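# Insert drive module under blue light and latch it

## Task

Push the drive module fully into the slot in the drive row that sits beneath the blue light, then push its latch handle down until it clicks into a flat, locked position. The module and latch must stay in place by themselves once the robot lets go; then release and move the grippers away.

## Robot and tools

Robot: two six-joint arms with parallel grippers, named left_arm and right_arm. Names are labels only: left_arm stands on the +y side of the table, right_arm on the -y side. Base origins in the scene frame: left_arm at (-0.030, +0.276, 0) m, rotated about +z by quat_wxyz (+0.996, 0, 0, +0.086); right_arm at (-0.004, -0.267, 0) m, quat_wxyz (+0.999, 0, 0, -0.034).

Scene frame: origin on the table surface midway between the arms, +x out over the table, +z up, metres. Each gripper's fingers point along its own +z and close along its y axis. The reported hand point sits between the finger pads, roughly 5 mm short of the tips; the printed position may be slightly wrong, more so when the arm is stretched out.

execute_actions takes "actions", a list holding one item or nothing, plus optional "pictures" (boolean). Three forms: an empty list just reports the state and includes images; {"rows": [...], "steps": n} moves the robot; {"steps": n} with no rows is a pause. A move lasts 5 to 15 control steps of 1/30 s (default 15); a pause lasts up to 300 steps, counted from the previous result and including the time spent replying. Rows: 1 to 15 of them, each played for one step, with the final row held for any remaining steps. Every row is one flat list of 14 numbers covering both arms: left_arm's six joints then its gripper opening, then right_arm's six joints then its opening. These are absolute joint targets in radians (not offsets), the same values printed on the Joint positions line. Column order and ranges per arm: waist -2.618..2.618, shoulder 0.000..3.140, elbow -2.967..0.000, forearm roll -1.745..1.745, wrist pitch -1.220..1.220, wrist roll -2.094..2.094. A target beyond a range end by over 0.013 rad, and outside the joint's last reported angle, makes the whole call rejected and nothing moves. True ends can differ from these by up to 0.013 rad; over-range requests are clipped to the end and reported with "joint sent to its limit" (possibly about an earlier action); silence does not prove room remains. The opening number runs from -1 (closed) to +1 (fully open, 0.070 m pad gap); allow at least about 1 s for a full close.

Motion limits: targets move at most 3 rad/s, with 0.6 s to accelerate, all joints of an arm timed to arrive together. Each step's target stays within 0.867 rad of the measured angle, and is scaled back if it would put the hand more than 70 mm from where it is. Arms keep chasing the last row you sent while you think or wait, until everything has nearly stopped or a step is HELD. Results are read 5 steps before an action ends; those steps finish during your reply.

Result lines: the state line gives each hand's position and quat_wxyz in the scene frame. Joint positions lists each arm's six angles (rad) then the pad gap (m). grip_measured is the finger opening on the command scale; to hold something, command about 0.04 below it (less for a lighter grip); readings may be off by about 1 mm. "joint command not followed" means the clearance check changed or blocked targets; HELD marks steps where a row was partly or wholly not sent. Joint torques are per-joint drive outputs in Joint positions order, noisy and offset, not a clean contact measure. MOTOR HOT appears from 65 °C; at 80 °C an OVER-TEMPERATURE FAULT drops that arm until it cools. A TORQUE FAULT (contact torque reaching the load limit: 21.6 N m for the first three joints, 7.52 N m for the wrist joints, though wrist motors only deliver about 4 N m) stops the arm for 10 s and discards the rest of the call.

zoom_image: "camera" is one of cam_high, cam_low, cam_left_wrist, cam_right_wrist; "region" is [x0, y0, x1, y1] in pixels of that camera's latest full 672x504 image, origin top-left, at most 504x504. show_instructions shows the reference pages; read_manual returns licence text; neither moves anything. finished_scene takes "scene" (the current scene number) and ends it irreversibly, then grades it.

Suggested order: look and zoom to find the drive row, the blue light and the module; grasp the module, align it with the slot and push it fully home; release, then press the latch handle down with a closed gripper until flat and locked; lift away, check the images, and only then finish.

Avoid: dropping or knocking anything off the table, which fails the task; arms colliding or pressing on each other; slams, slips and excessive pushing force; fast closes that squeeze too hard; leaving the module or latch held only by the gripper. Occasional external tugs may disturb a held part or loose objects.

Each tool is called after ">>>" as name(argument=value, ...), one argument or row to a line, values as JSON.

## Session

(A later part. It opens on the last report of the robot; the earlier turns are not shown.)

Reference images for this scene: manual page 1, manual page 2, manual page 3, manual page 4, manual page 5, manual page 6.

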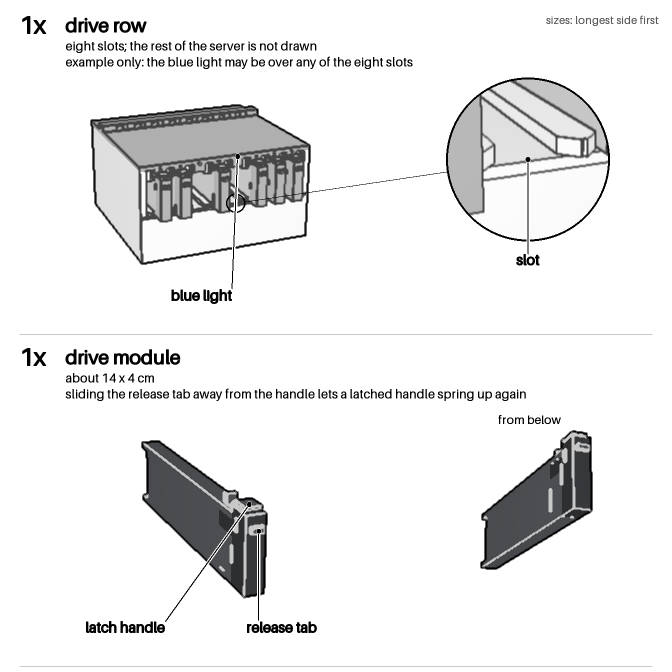

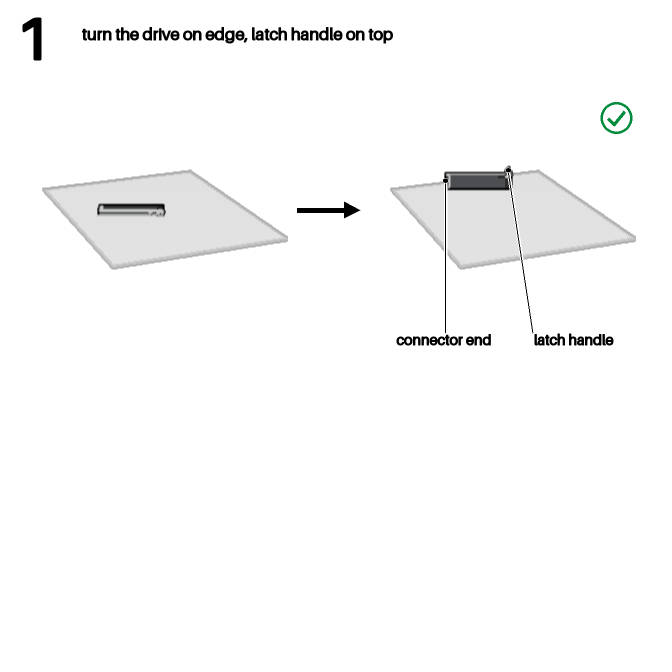

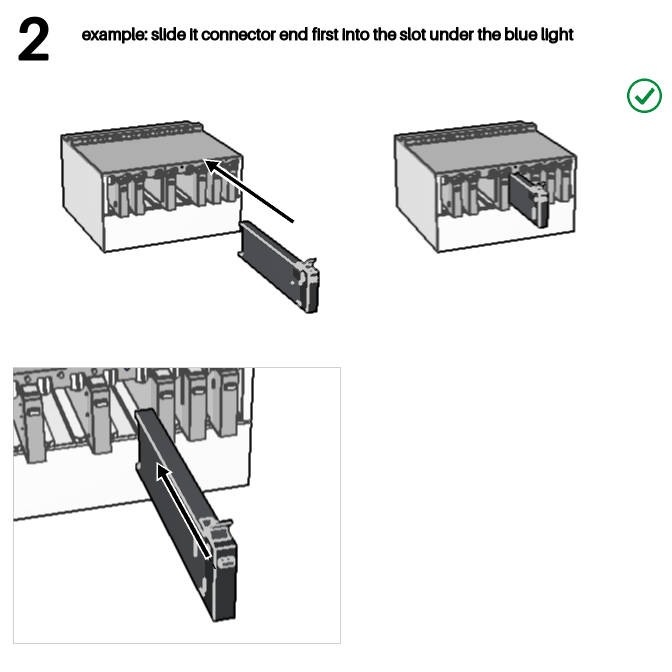

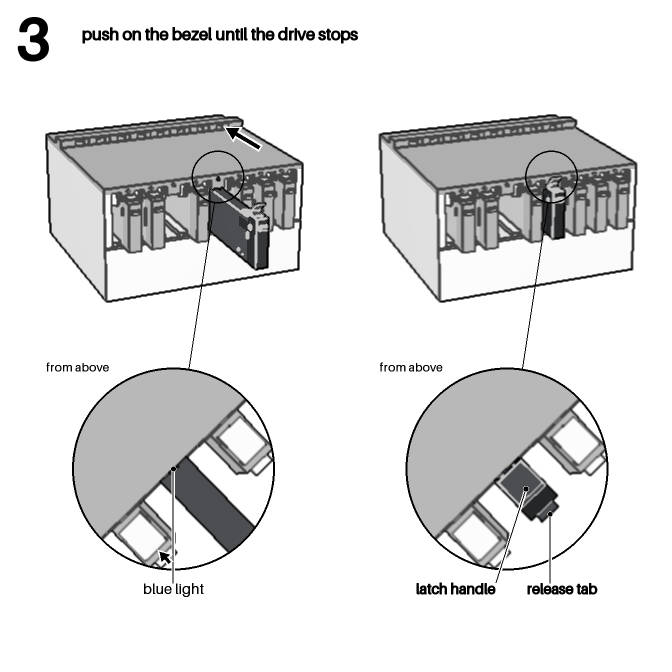

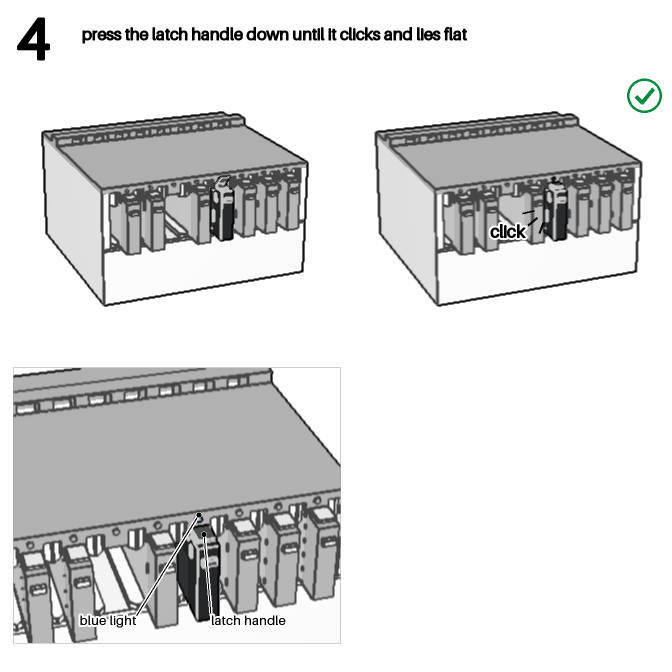

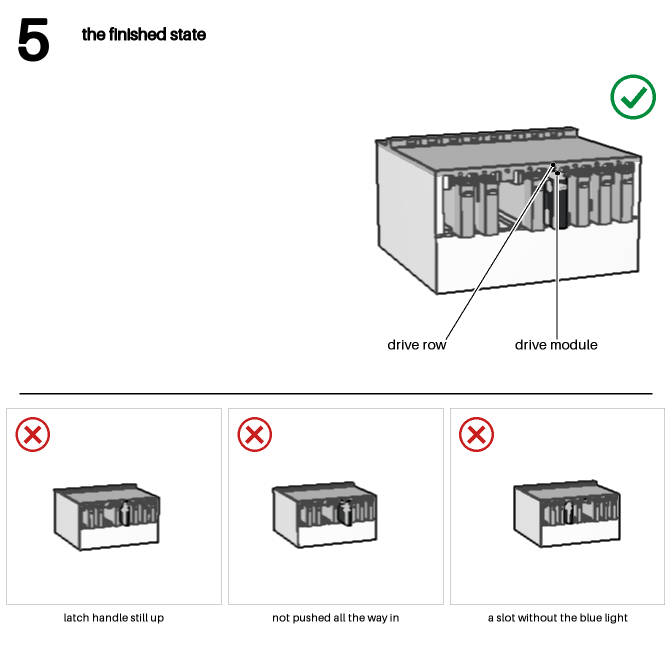

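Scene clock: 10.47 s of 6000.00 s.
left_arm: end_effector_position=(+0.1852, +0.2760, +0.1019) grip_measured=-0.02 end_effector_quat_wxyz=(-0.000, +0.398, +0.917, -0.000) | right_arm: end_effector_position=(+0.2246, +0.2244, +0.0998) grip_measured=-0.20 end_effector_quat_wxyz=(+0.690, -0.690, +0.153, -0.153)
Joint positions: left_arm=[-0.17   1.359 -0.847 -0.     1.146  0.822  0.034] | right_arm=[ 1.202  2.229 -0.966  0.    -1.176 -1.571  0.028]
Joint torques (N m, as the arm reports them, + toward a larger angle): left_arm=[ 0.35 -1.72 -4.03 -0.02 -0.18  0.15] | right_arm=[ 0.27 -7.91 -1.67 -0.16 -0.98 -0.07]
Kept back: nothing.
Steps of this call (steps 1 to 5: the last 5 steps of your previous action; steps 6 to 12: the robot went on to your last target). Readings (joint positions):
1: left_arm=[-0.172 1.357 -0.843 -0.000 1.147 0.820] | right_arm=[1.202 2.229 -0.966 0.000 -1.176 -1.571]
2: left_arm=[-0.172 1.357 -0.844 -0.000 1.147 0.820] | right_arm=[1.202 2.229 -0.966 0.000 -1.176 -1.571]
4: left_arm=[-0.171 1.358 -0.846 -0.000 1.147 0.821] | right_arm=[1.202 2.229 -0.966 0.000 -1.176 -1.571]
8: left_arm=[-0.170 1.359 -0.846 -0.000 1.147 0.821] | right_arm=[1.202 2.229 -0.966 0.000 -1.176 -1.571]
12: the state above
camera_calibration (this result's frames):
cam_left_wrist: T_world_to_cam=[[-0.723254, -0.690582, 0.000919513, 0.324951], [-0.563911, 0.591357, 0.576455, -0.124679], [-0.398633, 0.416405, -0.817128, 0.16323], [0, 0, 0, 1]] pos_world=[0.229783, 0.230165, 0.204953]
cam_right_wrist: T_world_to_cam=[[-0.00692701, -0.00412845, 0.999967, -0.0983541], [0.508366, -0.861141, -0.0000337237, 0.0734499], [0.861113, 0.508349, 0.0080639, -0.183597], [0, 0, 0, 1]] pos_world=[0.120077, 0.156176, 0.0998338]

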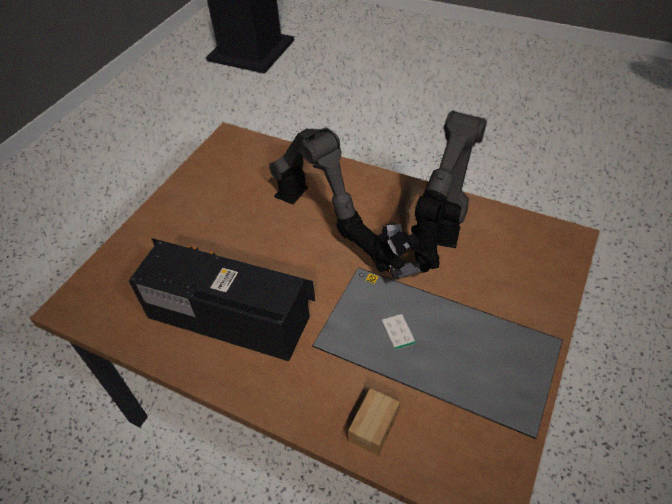

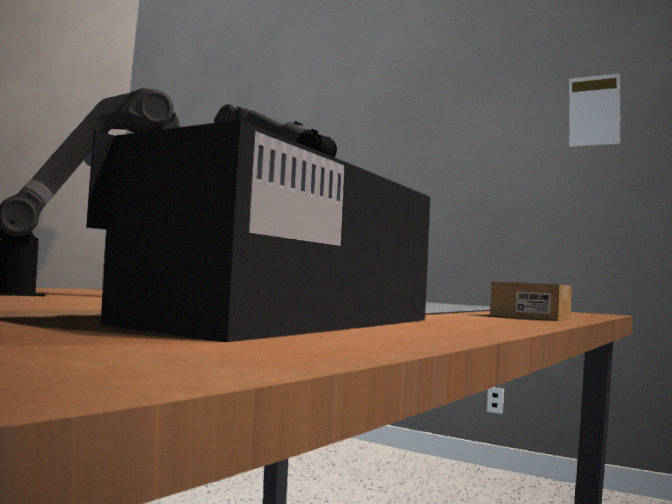

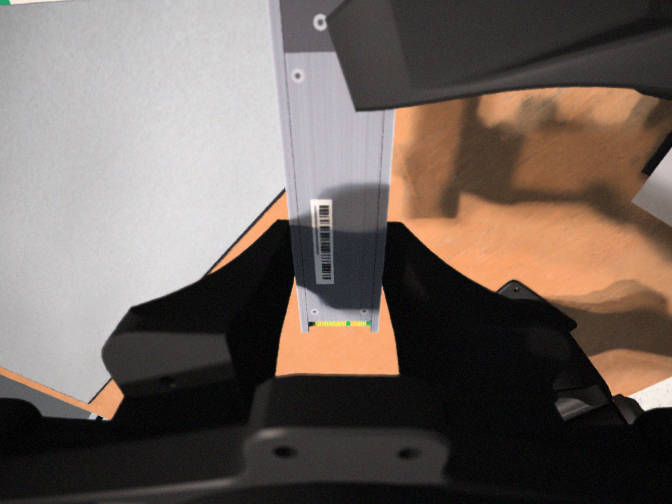

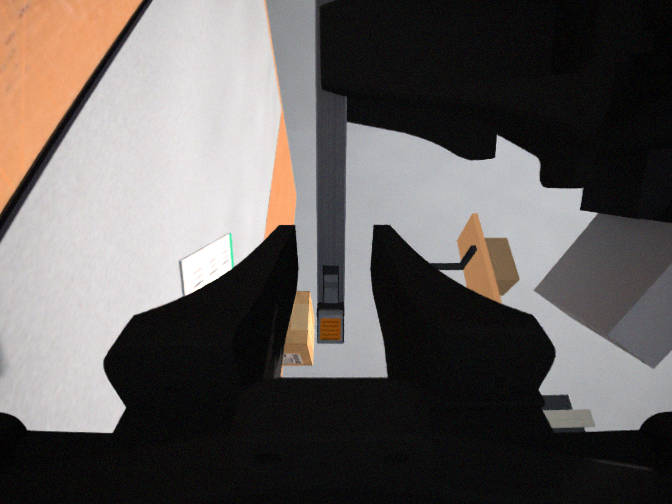

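>>> execute_actions(
  actions=[
    {"rows":[[-0.221,1.396,-0.881,0,1.143,0.771,-0.1,1.202,2.229,-0.966,0,-1.176,-1.571,-0.2]],"steps":12},
  ],
)

>>> execute_actions(
  actions=[
    {"rows":[[-0.221,1.396,-0.881,0,1.143,0.771,-0.1,1.202,2.229,-0.966,0,-1.176,-1.571,-0.8]],"steps":15},
  ],
)

>>> execute_actions(
  actions=[
    {"steps":6},
  ],
  pictures=true,
)

Scene clock: 11.00 s of 6000.00 s.
left_arm: end_effector_position=(+0.1964, +0.2643, +0.1022) grip_measured=-0.02 end_effector_quat_wxyz=(+0.001, +0.398, +0.917, +0.000) | right_arm: end_effector_position=(+0.2246, +0.2244, +0.0998) grip_measured=-0.20 end_effector_quat_wxyz=(+0.690, -0.690, +0.153, -0.153)
Joint positions: left_arm=[-0.222  1.398 -0.884  0.     1.142  0.77   0.034] | right_arm=[ 1.202  2.229 -0.966 -0.    -1.176 -1.571  0.028]
Joint torques (N m, as the arm reports them, + toward a larger angle): left_arm=[ 0.42 -2.75 -3.19 -0.07  0.07  0.09] | right_arm=[ 0.13 -7.94 -1.64 -0.15 -0.95 -0.04]
Steps of this call (steps 1 to 9: the robot went on to your last target; steps 10 to 16: the first 7 steps of this action). Readings (joint positions):
10: left_arm=[-0.170 1.360 -0.847 -0.000 1.146 0.822] | right_arm=[1.202 2.229 -0.966 -0.000 -1.176 -1.571]
11: left_arm=[-0.173 1.362 -0.849 0.000 1.146 0.820] | right_arm=[1.202 2.229 -0.966 -0.000 -1.176 -1.571]
13: left_arm=[-0.197 1.379 -0.865 0.001 1.145 0.796] | right_arm=[1.202 2.229 -0.966 -0.000 -1.176 -1.571]
16: the state above

Scene clock: 11.50 s of 6000.00 s.
left_arm: end_effector_position=(+0.1954, +0.2645, +0.1020) grip_measured=-0.02 end_effector_quat_wxyz=(-0.000, +0.399, +0.917, -0.000) | right_arm: end_effector_position=(+0.2246, +0.2243, +0.0994) grip_measured=-0.75 end_effector_quat_wxyz=(+0.690, -0.691, +0.153, -0.153)
Joint positions: left_arm=[-0.221  1.396 -0.881 -0.     1.143  0.771  0.034] | right_arm=[ 1.202  2.229 -0.965 -0.    -1.176 -1.571  0.009]
Joint torques (N m, as the arm reports them, + toward a larger angle): left_arm=[ 0.34 -3.36 -3.15 -0.08  0.11  0.13] | right_arm=[-0.05 -7.9  -2.09 -0.12 -1.02 -0.02]
Steps of this call (steps 1 to 5: the last 5 steps of your previous action; steps 6 to 15: the first 10 steps of this action). Readings (joint positions):
6: left_arm=[-0.222 1.398 -0.882 0.000 1.142 0.770] | right_arm=[1.202 2.229 -0.966 -0.000 -1.176 -1.571]
7: left_arm=[-0.221 1.398 -0.882 0.000 1.142 0.770] | right_arm=[1.202 2.229 -0.966 -0.000 -1.176 -1.571]
9: left_arm=[-0.221 1.398 -0.882 0.000 1.142 0.771] | right_arm=[1.202 2.229 -0.966 -0.000 -1.176 -1.571]
13: left_arm=[-0.221 1.397 -0.881 0.000 1.143 0.771] | right_arm=[1.202 2.229 -0.966 -0.000 -1.176 -1.571]
15: the state above

Scene clock: 11.70 s of 6000.00 s.
left_arm: end_effector_position=(+0.1954, +0.2645, +0.1020) grip_measured=-0.02 end_effector_quat_wxyz=(+0.000, +0.398, +0.917, -0.000) | right_arm: end_effector_position=(+0.2245, +0.2243, +0.0994) grip_measured=-0.75 end_effector_quat_wxyz=(+0.690, -0.691, +0.153, -0.153)
Joint positions: left_arm=[-0.221  1.396 -0.881 -0.     1.143  0.771  0.034] | right_arm=[ 1.202  2.229 -0.965 -0.    -1.176 -1.571  0.009]
Joint torques (N m, as the arm reports them, + toward a larger angle): left_arm=[ 0.53 -3.3  -3.07 -0.05  0.16  0.14] | right_arm=[ 0.02 -7.91 -2.28 -0.09 -1.09 -0.01]
Kept back: nothing.
Steps of this call (steps 1 to 5: the last 5 steps of your previous action; step 6: the robot went on to your last target). Readings (joint positions):
1: left_arm=[-0.221 1.396 -0.881 -0.000 1.143 0.771] | right_arm=[1.202 2.229 -0.965 -0.000 -1.176 -1.571]
2: left_arm=[-0.221 1.396 -0.881 -0.000 1.143 0.771] | right_arm=[1.202 2.229 -0.965 -0.000 -1.176 -1.571]
4: left_arm=[-0.221 1.396 -0.881 -0.000 1.143 0.771] | right_arm=[1.202 2.229 -0.965 -0.000 -1.176 -1.571]
6: the state above
camera_calibration (this result's frames):
cam_left_wrist: T_world_to_cam=[[-0.723282, -0.690552, 0.000295113, 0.324424], [-0.564464, 0.591463, 0.575805, -0.112034], [-0.397798, 0.416303, -0.817587, 0.172081], [0, 0, 0, 1]] pos_world=[0.239865, 0.218657, 0.205105]
cam_right_wrist: T_world_to_cam=[[-0.00661644, -0.0029874, 0.999974, -0.0983355], [0.50853, -0.861044, 0.000792393, 0.073264], [0.861019, 0.508522, 0.00721623, -0.183385], [0, 0, 0, 1]] pos_world=[0.11999, 0.156045, 0.0995982]

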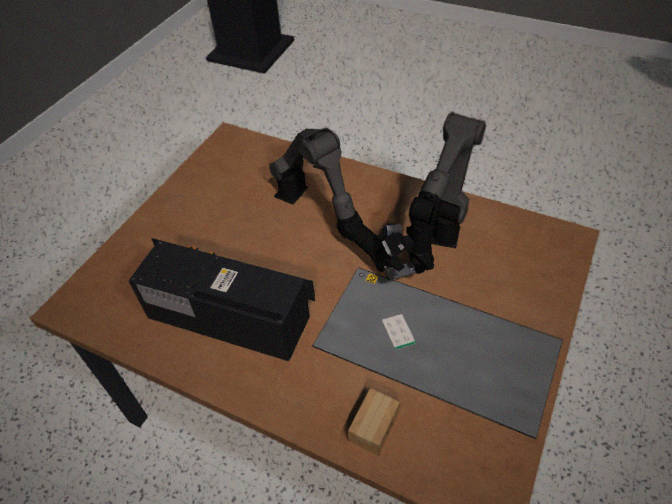

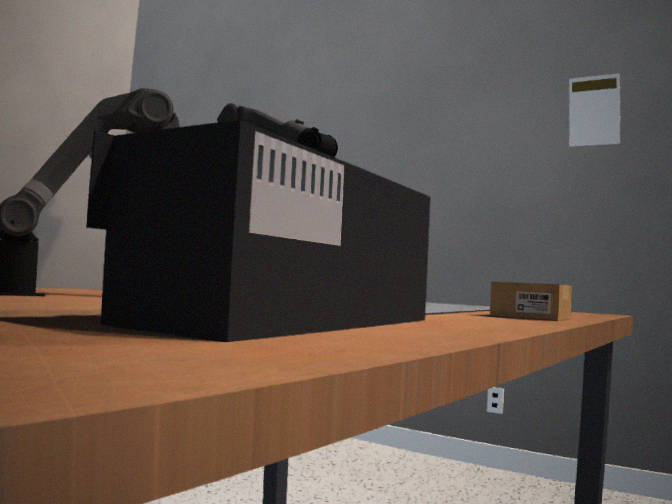

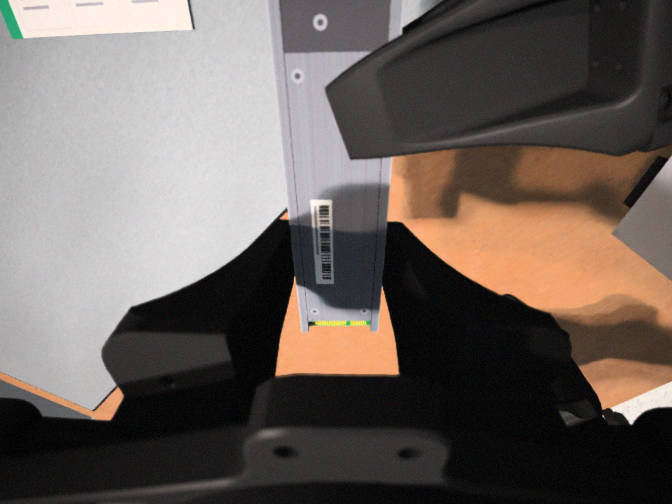

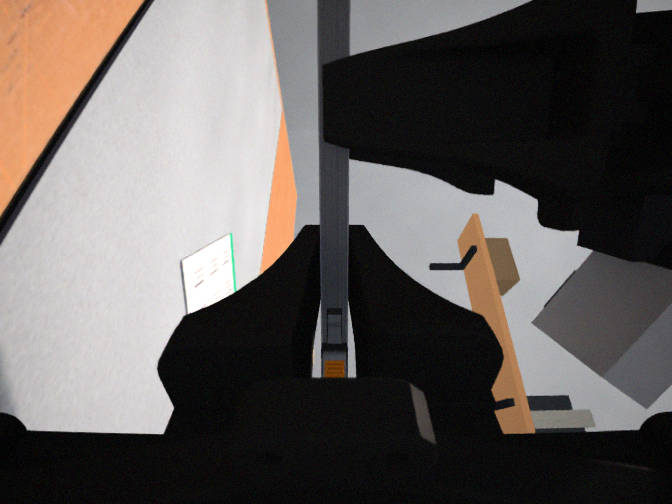

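>>> execute_actions(
  actions=[
    {"rows":[[-0.221,1.396,-0.881,0,1.143,0.771,0.3,1.202,2.229,-0.966,0,-1.176,-1.571,-0.82]],"steps":10},
  ],
)

>>> execute_actions(
  actions=[
    {"rows":[[-0.1,1.33,-1.25,0,1.2,0.771,0.3,1.202,2.229,-0.966,0,-1.176,-1.571,-0.82]],"steps":15},
  ],
)

>>> execute_actions(
  actions=[
    {"rows":[[0.2,1.2,-1.3,0,1.2,0.771,0.3,1.1,1.5,-0.9,0,-0.3,-1.0,-0.82]],"steps":15},
  ],
)

>>> execute_actions(
  actions=[
    {"steps":15},
  ],
)

>>> execute_actions(
  actions=[
    {"rows":[[0.2,1.2,-1.3,0,1.2,0.771,0.3,0.07,1.1,-0.97,0,1.144,0,-0.82]],"steps":15},
  ],
)

>>> execute_actions(
  actions=[
    {"rows":[[-1.6,1.7292,-0.4596,0,-1.182,1.571,1,0.07,1.1,-0.97,0,1.144,0,-0.82]],"steps":15},
  ],
)

>>> execute_actions(
  actions=[
    {"steps":75},
  ],
  pictures=true,
)

Scene clock: 12.27 s of 6000.00 s.
left_arm: end_effector_position=(+0.1953, +0.2646, +0.1020) grip_measured=+0.27 end_effector_quat_wxyz=(-0.000, +0.398, +0.917, -0.000) | right_arm: end_effector_position=(+0.2245, +0.2243, +0.0996) grip_measured=-0.75 end_effector_quat_wxyz=(+0.690, -0.691, +0.153, -0.153)
Joint positions: left_arm=[-0.221  1.396 -0.881 -0.     1.143  0.771  0.044] | right_arm=[ 1.202  2.229 -0.965 -0.    -1.176 -1.571  0.009]
Joint torques (N m, as the arm reports them, + toward a larger angle): left_arm=[ 0.42 -3.33 -2.96  0.03  0.01  0.13] | right_arm=[-0.05 -7.98 -3.09 -0.01 -1.1   0.05]
Steps of this call (steps 1 to 12: the robot went on to your last target; steps 13 to 17: the first 5 steps of this action). Readings (joint positions):
13: left_arm=[-0.221 1.396 -0.881 -0.000 1.143 0.771] | right_arm=[1.202 2.229 -0.965 -0.000 -1.176 -1.571]
14: left_arm=[-0.221 1.396 -0.881 -0.000 1.143 0.771] | right_arm=[1.202 2.229 -0.965 -0.000 -1.176 -1.571]
16: left_arm=[-0.221 1.396 -0.881 -0.000 1.143 0.771] | right_arm=[1.202 2.229 -0.965 -0.000 -1.176 -1.571]
17: the state above

Scene clock: 12.77 s of 6000.00 s.
left_arm: end_effector_position=(+0.2476, +0.2820, +0.1702) grip_measured=+0.30 end_effector_quat_wxyz=(+0.104, +0.363, +0.925, +0.043) | right_arm: end_effector_position=(+0.2249, +0.2243, +0.1002) grip_measured=-0.75 end_effector_quat_wxyz=(+0.691, -0.690, +0.153, -0.153)
Joint positions: left_arm=[-0.149  1.357 -1.1    0.     1.175  0.771  0.045] | right_arm=[ 1.202  2.229 -0.966  0.001 -1.177 -1.571  0.009]
Joint torques (N m, as the arm reports them, + toward a larger angle): left_arm=[ 0.3  -3.33 -3.86  0.01  0.12  0.1 ] | right_arm=[ 0.38 -7.64 -3.2  -0.17 -0.84  0.08]
Steps of this call (steps 1 to 5: the last 5 steps of your previous action; steps 6 to 15: the first 10 steps of this action). Readings (joint positions):
6: left_arm=[-0.221 1.396 -0.881 -0.000 1.143 0.771] | right_arm=[1.202 2.229 -0.965 -0.000 -1.176 -1.571]
7: left_arm=[-0.220 1.396 -0.883 -0.000 1.143 0.771] | right_arm=[1.202 2.229 -0.965 -0.000 -1.176 -1.571]
9: left_arm=[-0.212 1.392 -0.905 -0.000 1.147 0.771] | right_arm=[1.202 2.229 -0.965 -0.000 -1.176 -1.571]
13: left_arm=[-0.173 1.371 -1.024 -0.000 1.165 0.771] | right_arm=[1.202 2.229 -0.966 0.001 -1.177 -1.571]
15: the state above

Scene clock: 13.27 s of 6000.00 s.
left_arm: end_effector_position=(+0.2522, +0.3652, +0.2697) grip_measured=+0.30 end_effector_quat_wxyz=(+0.222, +0.222, +0.940, +0.133) | right_arm: end_effector_position=(+0.2355, +0.2132, +0.1478) grip_measured=-0.75 end_effector_quat_wxyz=(+0.678, -0.693, +0.222, -0.105)
Joint positions: left_arm=[ 0.135  1.227 -1.293  0.     1.2    0.771  0.045] | right_arm=[ 1.175  2.031 -0.949 -0.    -0.937 -1.415  0.009]
Joint torques (N m, as the arm reports them, + toward a larger angle): left_arm=[-0.96 -1.98 -3.72 -0.11 -0.37  0.07] | right_arm=[-1.26 -9.24 -2.5  -0.09 -0.57  0.36]
Steps of this call (steps 1 to 5: the last 5 steps of your previous action; steps 6 to 15: the first 10 steps of this action). Readings (joint positions):
6: left_arm=[-0.101 1.329 -1.248 0.000 1.199 0.771] | right_arm=[1.202 2.229 -0.966 0.000 -1.176 -1.571]
7: left_arm=[-0.095 1.327 -1.254 0.000 1.199 0.771] | right_arm=[1.202 2.227 -0.966 0.000 -1.173 -1.569]
9: left_arm=[-0.064 1.314 -1.265 0.000 1.199 0.771] | right_arm=[1.200 2.208 -0.965 -0.000 -1.147 -1.553]
13: left_arm=[0.065 1.257 -1.284 0.000 1.200 0.771] | right_arm=[1.186 2.108 -0.956 -0.000 -1.029 -1.475]
15: the state above

Scene clock: 13.77 s of 6000.00 s.
left_arm: end_effector_position=(+0.2426, +0.3822, +0.2806) grip_measured=+0.30 end_effector_quat_wxyz=(+0.232, +0.190, +0.942, +0.149) | right_arm: end_effector_position=(+0.2340, +0.1334, +0.2561) grip_measured=-0.75 end_effector_quat_wxyz=(+0.629, -0.662, +0.407, +0.009)
Joint positions: left_arm=[ 0.2    1.199 -1.3    0.     1.2    0.771  0.046] | right_arm=[ 1.101  1.505 -0.901 -0.    -0.308 -1.005  0.009]
Joint torques (N m, as the arm reports them, + toward a larger angle): left_arm=[-0.26 -1.12 -3.79 -0.19 -0.5   0.05] | right_arm=[-0.64 -4.25 -3.36 -0.01 -1.13 -0.09]
Kept back: nothing.
Steps of this call (steps 1 to 5: the last 5 steps of your previous action; steps 6 to 15: the robot went on to your last target). Readings (joint positions):
1: left_arm=[0.160 1.216 -1.296 0.000 1.200 0.771] | right_arm=[1.168 1.986 -0.945 -0.000 -0.883 -1.380]
2: left_arm=[0.179 1.208 -1.298 0.000 1.200 0.771] | right_arm=[1.162 1.940 -0.941 -0.000 -0.829 -1.344]
4: left_arm=[0.200 1.199 -1.300 0.000 1.200 0.771] | right_arm=[1.149 1.851 -0.933 -0.000 -0.724 -1.275]
8: left_arm=[0.201 1.198 -1.300 0.000 1.200 0.771] | right_arm=[1.125 1.676 -0.917 -0.000 -0.514 -1.139]
15: the state above

Scene clock: 14.10 s of 6000.00 s.
left_arm: end_effector_position=(+0.2428, +0.3823, +0.2803) grip_measured=+0.30 end_effector_quat_wxyz=(+0.232, +0.190, +0.942, +0.149) | right_arm: end_effector_position=(+0.2958, +0.0528, +0.2591) grip_measured=-0.75 end_effector_quat_wxyz=(+0.580, -0.581, +0.571, +0.013)
Joint positions: left_arm=[ 0.2    1.2   -1.3    0.     1.2    0.771  0.046] | right_arm=[ 0.884  1.396 -0.913 -0.    -0.063 -0.772  0.009]
Joint torques (N m, as the arm reports them, + toward a larger angle): left_arm=[-0.42 -1.28 -3.7  -0.21 -0.56  0.03] | right_arm=[-0.46 -4.99 -5.04 -0.04 -0.74  0.06]
Steps of this call (steps 1 to 10: the first 10 steps of this action). Readings (joint positions):
1: left_arm=[0.200 1.199 -1.300 0.000 1.200 0.771] | right_arm=[1.100 1.500 -0.900 -0.000 -0.301 -1.000]
2: left_arm=[0.200 1.199 -1.300 0.000 1.200 0.771] | right_arm=[1.097 1.495 -0.900 -0.000 -0.293 -0.994]
4: left_arm=[0.200 1.200 -1.300 0.000 1.200 0.771] | right_arm=[1.071 1.477 -0.900 -0.000 -0.258 -0.963]
8: left_arm=[0.200 1.200 -1.300 0.000 1.200 0.771] | right_arm=[0.953 1.421 -0.909 -0.000 -0.131 -0.839]
10: the state above

Scene clock: 14.60 s of 6000.00 s.
left_arm: end_effector_position=(+0.2819, +0.3280, +0.1998) grip_measured=+0.93 end_effector_quat_wxyz=(+0.193, +0.371, +0.900, +0.120) | right_arm: end_effector_position=(+0.3268, -0.1390, +0.2220) grip_measured=-0.75 end_effector_quat_wxyz=(+0.398, -0.321, +0.859, +0.004)
Joint positions: left_arm=[-0.006  1.318 -1.114 -0.     0.994  0.949  0.067] | right_arm=[ 0.436  1.233 -0.944 -0.     0.55  -0.347  0.009]
Joint torques (N m, as the arm reports them, + toward a larger angle): left_arm=[-0.44 -2.5  -3.64 -0.16 -0.77  0.07] | right_arm=[-0.75 -4.17 -5.17 -0.04 -0.57  0.09]
Steps of this call (steps 1 to 5: the last 5 steps of your previous action; steps 6 to 15: the first 10 steps of this action). Readings (joint positions):
6: left_arm=[0.200 1.200 -1.300 0.000 1.200 0.771] | right_arm=[0.689 1.325 -0.927 -0.000 0.158 -0.588]
7: left_arm=[0.197 1.201 -1.298 0.000 1.198 0.774] | right_arm=[0.659 1.314 -0.929 -0.000 0.199 -0.559]
9: left_arm=[0.172 1.215 -1.276 0.000 1.173 0.796] | right_arm=[0.601 1.293 -0.933 -0.000 0.283 -0.504]
13: left_arm=[0.060 1.283 -1.169 -0.000 1.060 0.897] | right_arm=[0.491 1.253 -0.940 -0.000 0.460 -0.399]
15: the state above

Scene clock: 17.10 s of 6000.00 s.
left_arm: end_effector_position=(+0.0294, -0.1398, +0.1718) grip_measured=+1.00 end_effector_quat_wxyz=(+0.705, +0.706, +0.050, +0.051) | right_arm: end_effector_position=(+0.2365, -0.2661, +0.1978) grip_measured=-0.75 end_effector_quat_wxyz=(+0.191, -0.001, +0.982, +0.000)
Joint positions: left_arm=[-1.6    1.729 -0.459 -0.    -1.182  1.571  0.07 ] | right_arm=[ 0.07   1.1   -0.97  -0.     1.144 -0.     0.009]
Joint torques (N m, as the arm reports them, + toward a larger angle): left_arm=[ 0.43 -3.01 -2.53  0.   -1.08 -0.02] | right_arm=[ 0.39 -1.83 -4.52  0.16 -0.19 -0.17]
Kept back: nothing.
Steps of this call (steps 1 to 5: the last 5 steps of your previous action; steps 6 to 75: the robot went on to your last target). Readings (joint positions):
1: left_arm=[-0.040 1.335 -1.087 -0.000 0.961 0.974] | right_arm=[0.408 1.223 -0.946 -0.000 0.595 -0.321]
2: left_arm=[-0.074 1.351 -1.062 -0.000 0.927 0.998] | right_arm=[0.380 1.213 -0.948 -0.000 0.640 -0.294]
4: left_arm=[-0.143 1.382 -1.012 -0.000 0.858 1.045] | right_arm=[0.324 1.193 -0.952 -0.000 0.731 -0.241]
8: left_arm=[-0.288 1.439 -0.923 -0.000 0.713 1.130] | right_arm=[0.211 1.151 -0.960 -0.000 0.915 -0.134]
75: the state above
All arms were judged still, so your last target was given up. Only a new action makes them travel on or press farther. Fingers that are still opening or closing keep moving.
camera_calibration (this result's frames):
cam_left_wrist: T_world_to_cam=[[-0.0109366, -0.00084742, -0.99994, 0.172431], [0.727064, 0.686517, -0.00853389, 0.0689792], [0.686483, -0.727113, -0.00689203, 0.000381193], [0, 0, 0, 1]] pos_world=[-0.0485282, -0.0469321, 0.173012]
cam_right_wrist: T_world_to_cam=[[0.00410757, -0.999963, 0.00761102, -0.269649], [-0.976497, -0.00237082, 0.215516, 0.182059], [-0.21549, -0.00831739, -0.976471, 0.36659], [0, 0, 0, 1]] pos_world=[0.257884, -0.266158, 0.32078]

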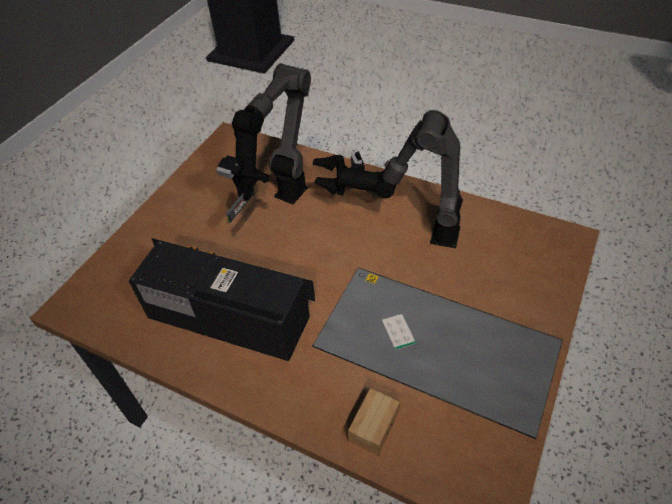

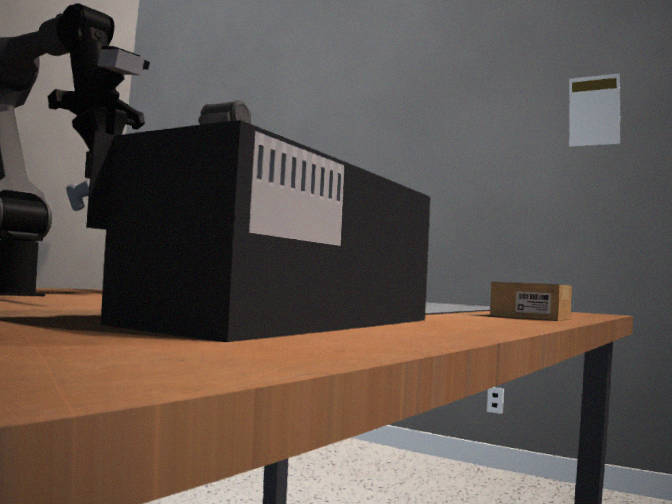

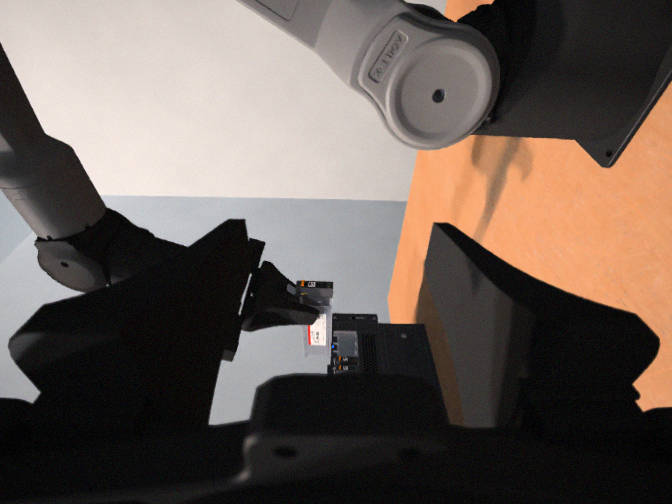

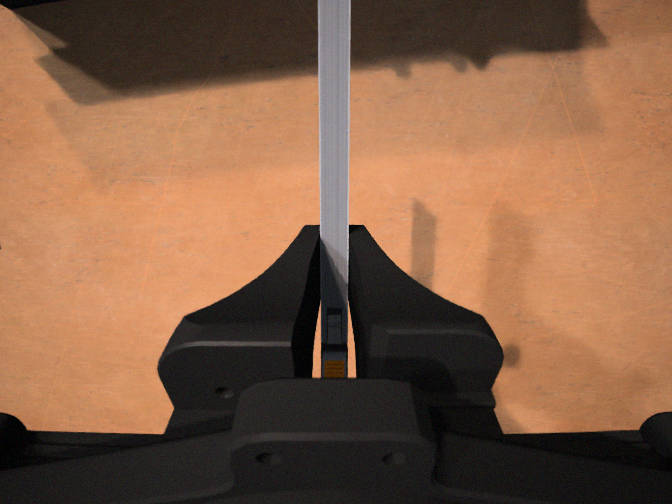

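>>> execute_actions(
  actions=[
    {"rows":[[-1.272,2.03,-0.875,0,-1.068,1.571,1,-0.105,1.38,-1.18,0,1.074,0,-0.82]],"steps":15},
  ],
)

>>> execute_actions(
  actions=[
    {"steps":25},
  ],
  pictures=true,
)

Scene clock: 17.83 s of 6000.00 s.
left_arm: end_effector_position=(+0.1145, -0.1755, +0.1632) grip_measured=+1.00 end_effector_quat_wxyz=(+0.699, +0.699, +0.109, +0.110) | right_arm: end_effector_position=(+0.2943, -0.3062, +0.1980) grip_measured=-0.75 end_effector_quat_wxyz=(+0.191, +0.065, +0.979, -0.012)
Joint positions: left_arm=[-1.432  1.884 -0.673  0.    -1.123  1.571  0.07 ] | right_arm=[-0.064  1.317 -1.132  0.     1.089 -0.     0.009]
Joint torques (N m, as the arm reports them, + toward a larger angle): left_arm=[ 0.36 -3.98 -2.93 -0.12 -1.06 -0.07] | right_arm=[ 0.45 -5.25 -3.91  0.05 -0.07 -0.14]
Steps of this call (steps 1 to 12: nothing new was sent; steps 13 to 22: the first 10 steps of this action). Readings (joint positions):
13: left_arm=[-1.600 1.729 -0.459 -0.000 -1.182 1.571] | right_arm=[0.070 1.100 -0.970 0.000 1.144 -0.000]
14: left_arm=[-1.597 1.732 -0.462 0.000 -1.181 1.571] | right_arm=[0.069 1.103 -0.972 0.000 1.144 -0.000]
16: left_arm=[-1.578 1.749 -0.486 0.000 -1.174 1.571] | right_arm=[0.053 1.127 -0.990 0.000 1.140 -0.000]
20: left_arm=[-1.487 1.834 -0.603 0.000 -1.142 1.571] | right_arm=[-0.021 1.245 -1.080 0.000 1.109 -0.000]
22: the state above

Scene clock: 18.67 s of 6000.00 s.
left_arm: end_effector_position=(+0.2063, -0.1893, +0.1497) grip_measured=+1.00 end_effector_quat_wxyz=(+0.687, +0.688, +0.165, +0.165) | right_arm: end_effector_position=(+0.3100, -0.3214, +0.1956) grip_measured=-0.75 end_effector_quat_wxyz=(+0.190, +0.085, +0.978, -0.016)
Joint positions: left_arm=[-1.272  2.03  -0.875 -0.    -1.068  1.571  0.07 ] | right_arm=[-0.105  1.38  -1.18   0.     1.074 -0.     0.009]
Joint torques (N m, as the arm reports them, + toward a larger angle): left_arm=[-0.48 -6.21 -2.34  0.04 -1.55 -0.11] | right_arm=[ 0.31 -4.79 -3.32 -0.19 -0.17 -0.14]
Kept back: nothing.
Steps of this call (steps 1 to 5: the last 5 steps of your previous action; steps 6 to 25: the robot went on to your last target). Readings (joint positions):
1: left_arm=[-1.405 1.908 -0.707 0.000 -1.114 1.571] | right_arm=[-0.080 1.342 -1.150 0.000 1.082 -0.000]
2: left_arm=[-1.379 1.933 -0.741 0.000 -1.105 1.571] | right_arm=[-0.092 1.362 -1.164 0.000 1.078 -0.000]
4: left_arm=[-1.327 1.979 -0.806 0.000 -1.087 1.571] | right_arm=[-0.105 1.382 -1.179 0.000 1.073 -0.000]
8: left_arm=[-1.271 2.029 -0.874 -0.000 -1.068 1.571] | right_arm=[-0.106 1.382 -1.181 0.000 1.073 -0.000]
25: the state above
camera_calibration (this result's frames):
cam_left_wrist: T_world_to_cam=[[-0.0099856, -0.00451168, -0.99994, 0.151359], [0.467149, 0.884136, -0.00865422, 0.0651793], [0.884122, -0.467207, -0.00672101, -0.148801], [0, 0, 0, 1]] pos_world=[0.102621, -0.126465, 0.150914]
cam_right_wrist: T_world_to_cam=[[-0.170035, -0.98541, 0.00748318, -0.266581], [-0.962039, 0.167638, 0.215357, 0.304393], [-0.213469, 0.029419, -0.976507, 0.391377], [0, 0, 0, 1]] pos_world=[0.331057, -0.325233, 0.318624]

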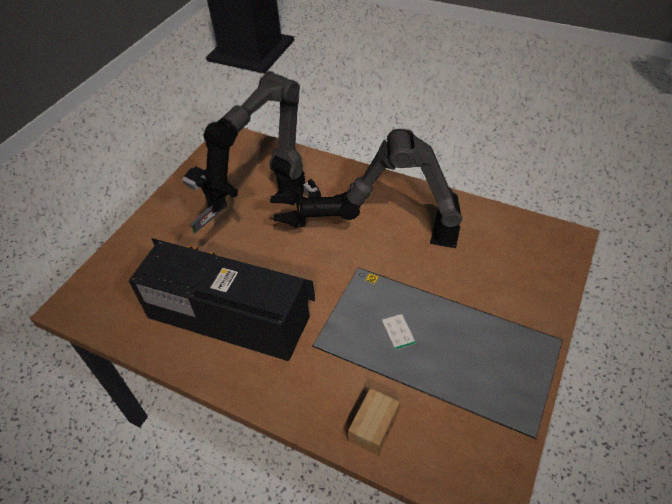

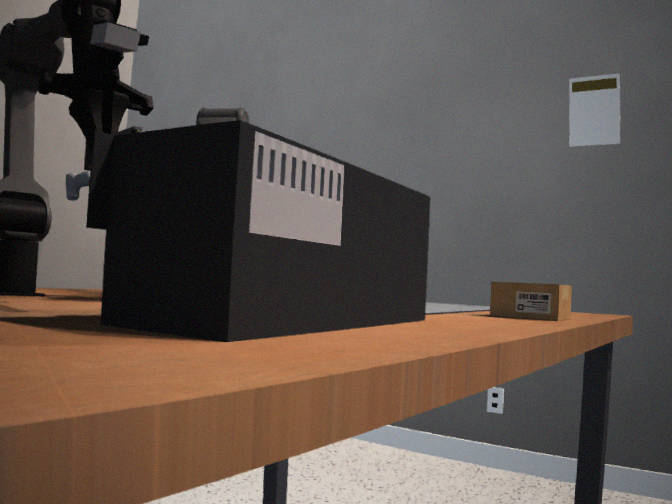

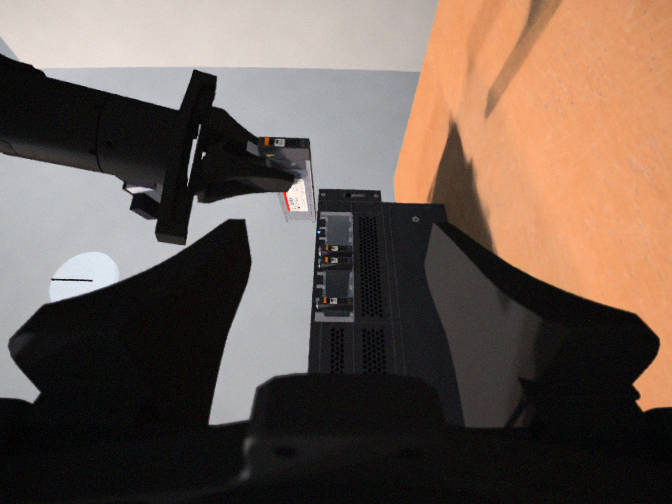

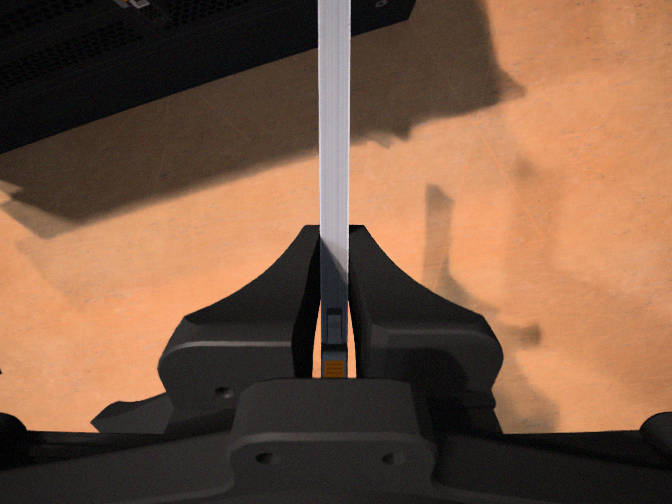

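>>> execute_actions(
  actions=[
    {"rows":[[-1.272,2.03,-0.875,0,-1.068,1.571,1,-0.269,1.541,-1.171,0.2035,0.9495,-0.545,-0.82]],"steps":15},
  ],
)

>>> execute_actions(
  actions=[
    {"steps":20},
  ],
  pictures=true,
)

>>> zoom_image(
  camera="cam_left_wrist",
  region=[270,150,400,280],
)

>>> zoom_image(
  camera="cam_right_wrist",
  region=[200,0,480,140],
)

Scene clock: 19.80 s of 6000.00 s.
left_arm: end_effector_position=(+0.2063, -0.1893, +0.1499) grip_measured=+1.00 end_effector_quat_wxyz=(+0.688, +0.688, +0.165, +0.165) | right_arm: end_effector_position=(+0.3236, -0.3311, +0.1769) grip_measured=-0.75 end_effector_quat_wxyz=(+0.186, +0.018, +0.982, -0.003)
Joint positions: left_arm=[-1.272  2.03  -0.875  0.    -1.068  1.571  0.07 ] | right_arm=[-0.176  1.449 -1.176  0.089  1.02  -0.239  0.009]
Joint torques (N m, as the arm reports them, + toward a larger angle): left_arm=[-0.31 -6.01 -2.44  0.06 -1.54 -0.2 ] | right_arm=[-1.67 -3.25 -3.11  0.35 -0.53 -0.5 ]
Steps of this call (steps 1 to 15: the robot went on to your last target; steps 16 to 24: nothing new was sent; steps 25 to 34: the first 10 steps of this action). Readings (joint positions):
25: left_arm=[-1.272 2.030 -0.875 0.000 -1.068 1.571] | right_arm=[-0.105 1.380 -1.180 0.000 1.074 -0.000]
26: left_arm=[-1.272 2.030 -0.875 0.000 -1.068 1.571] | right_arm=[-0.105 1.380 -1.180 0.000 1.074 -0.003]
28: left_arm=[-1.272 2.030 -0.875 0.000 -1.068 1.571] | right_arm=[-0.112 1.385 -1.180 0.009 1.070 -0.028]
32: left_arm=[-1.272 2.030 -0.875 0.000 -1.068 1.571] | right_arm=[-0.148 1.421 -1.178 0.054 1.041 -0.146]
34: the state above

Scene clock: 20.47 s of 6000.00 s.
left_arm: end_effector_position=(+0.2063, -0.1893, +0.1499) grip_measured=+1.00 end_effector_quat_wxyz=(+0.688, +0.688, +0.165, +0.165) | right_arm: end_effector_position=(+0.3397, -0.3485, +0.1516) grip_measured=-0.75 end_effector_quat_wxyz=(+0.190, -0.058, +0.980, +0.011)
Joint positions: left_arm=[-1.272  2.03  -0.875  0.    -1.068  1.571  0.07 ] | right_arm=[-0.269  1.542 -1.171  0.204  0.949 -0.545  0.009]
Joint torques (N m, as the arm reports them, + toward a larger angle): left_arm=[-0.26 -6.13 -2.47  0.05 -1.53 -0.25] | right_arm=[ 0.33 -5.29 -3.43  0.27 -0.24  0.06]
Kept back: nothing.
Steps of this call (steps 1 to 5: the last 5 steps of your previous action; steps 6 to 20: the robot went on to your last target). Readings (joint positions):
1: left_arm=[-1.272 2.030 -0.875 0.000 -1.068 1.571] | right_arm=[-0.193 1.465 -1.175 0.109 1.008 -0.293]
2: left_arm=[-1.272 2.030 -0.875 0.000 -1.068 1.571] | right_arm=[-0.209 1.481 -1.174 0.129 0.995 -0.346]
4: left_arm=[-1.272 2.030 -0.875 0.000 -1.068 1.571] | right_arm=[-0.234 1.508 -1.172 0.160 0.975 -0.430]
8: left_arm=[-1.272 2.030 -0.875 0.000 -1.068 1.571] | right_arm=[-0.264 1.537 -1.171 0.197 0.953 -0.529]
20: the state above
camera_calibration (this result's frames):
cam_left_wrist: T_world_to_cam=[[-0.0096979, -0.0050603, -0.99994, 0.151391], [0.467163, 0.884125, -0.00900498, 0.065223], [0.884118, -0.467223, -0.00621017, -0.148865], [0, 0, 0, 1]] pos_world=[0.102613, -0.126452, 0.151045]
cam_right_wrist: T_world_to_cam=[[0.11896, -0.992871, 0.00748565, -0.388679], [-0.96965, -0.114549, 0.216002, 0.251142], [-0.213605, -0.032954, -0.976364, 0.333841], [0, 0, 0, 1]] pos_world=[0.361067, -0.346139, 0.274612]

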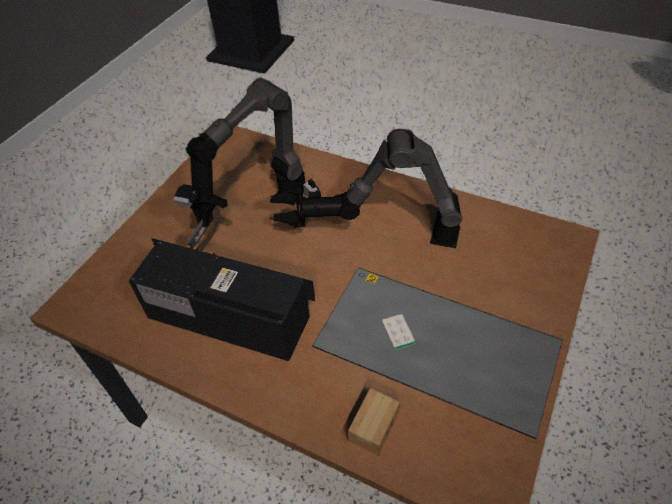

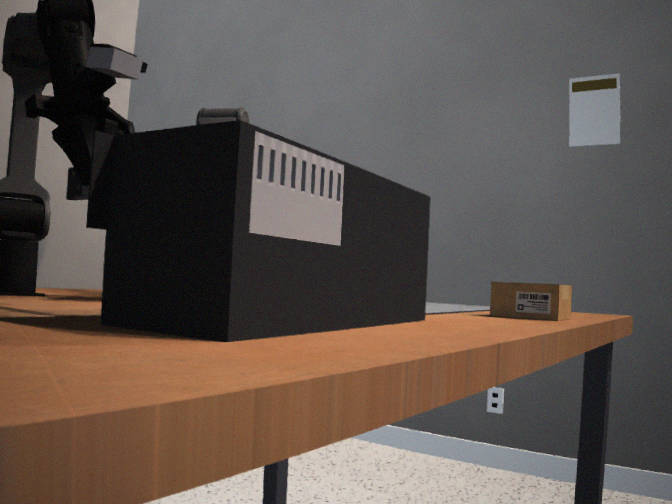

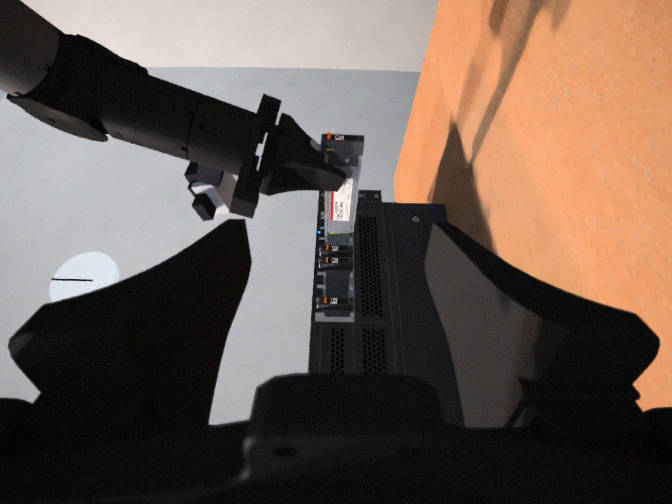

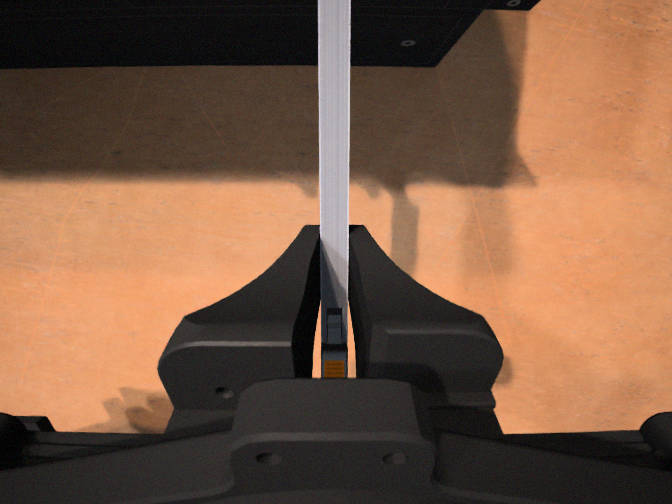

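Region (270, 150, 400, 280) of cam_left_wrist's 672x504 image, scaled by 3.877, with more detail than that image has.

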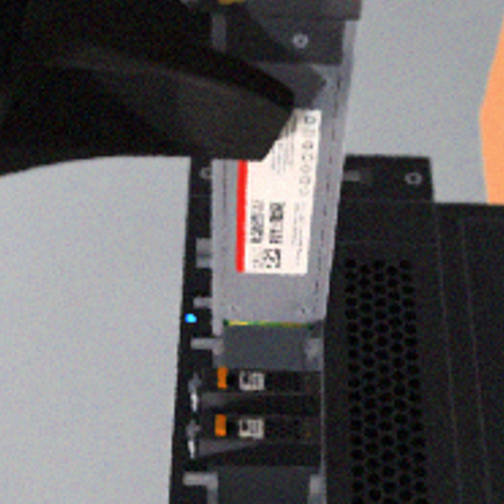

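Region (200, 0, 480, 140) of cam_right_wrist's 672x504 image, scaled by 1.800, with more detail than that image has.

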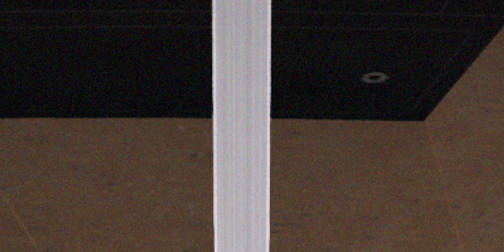

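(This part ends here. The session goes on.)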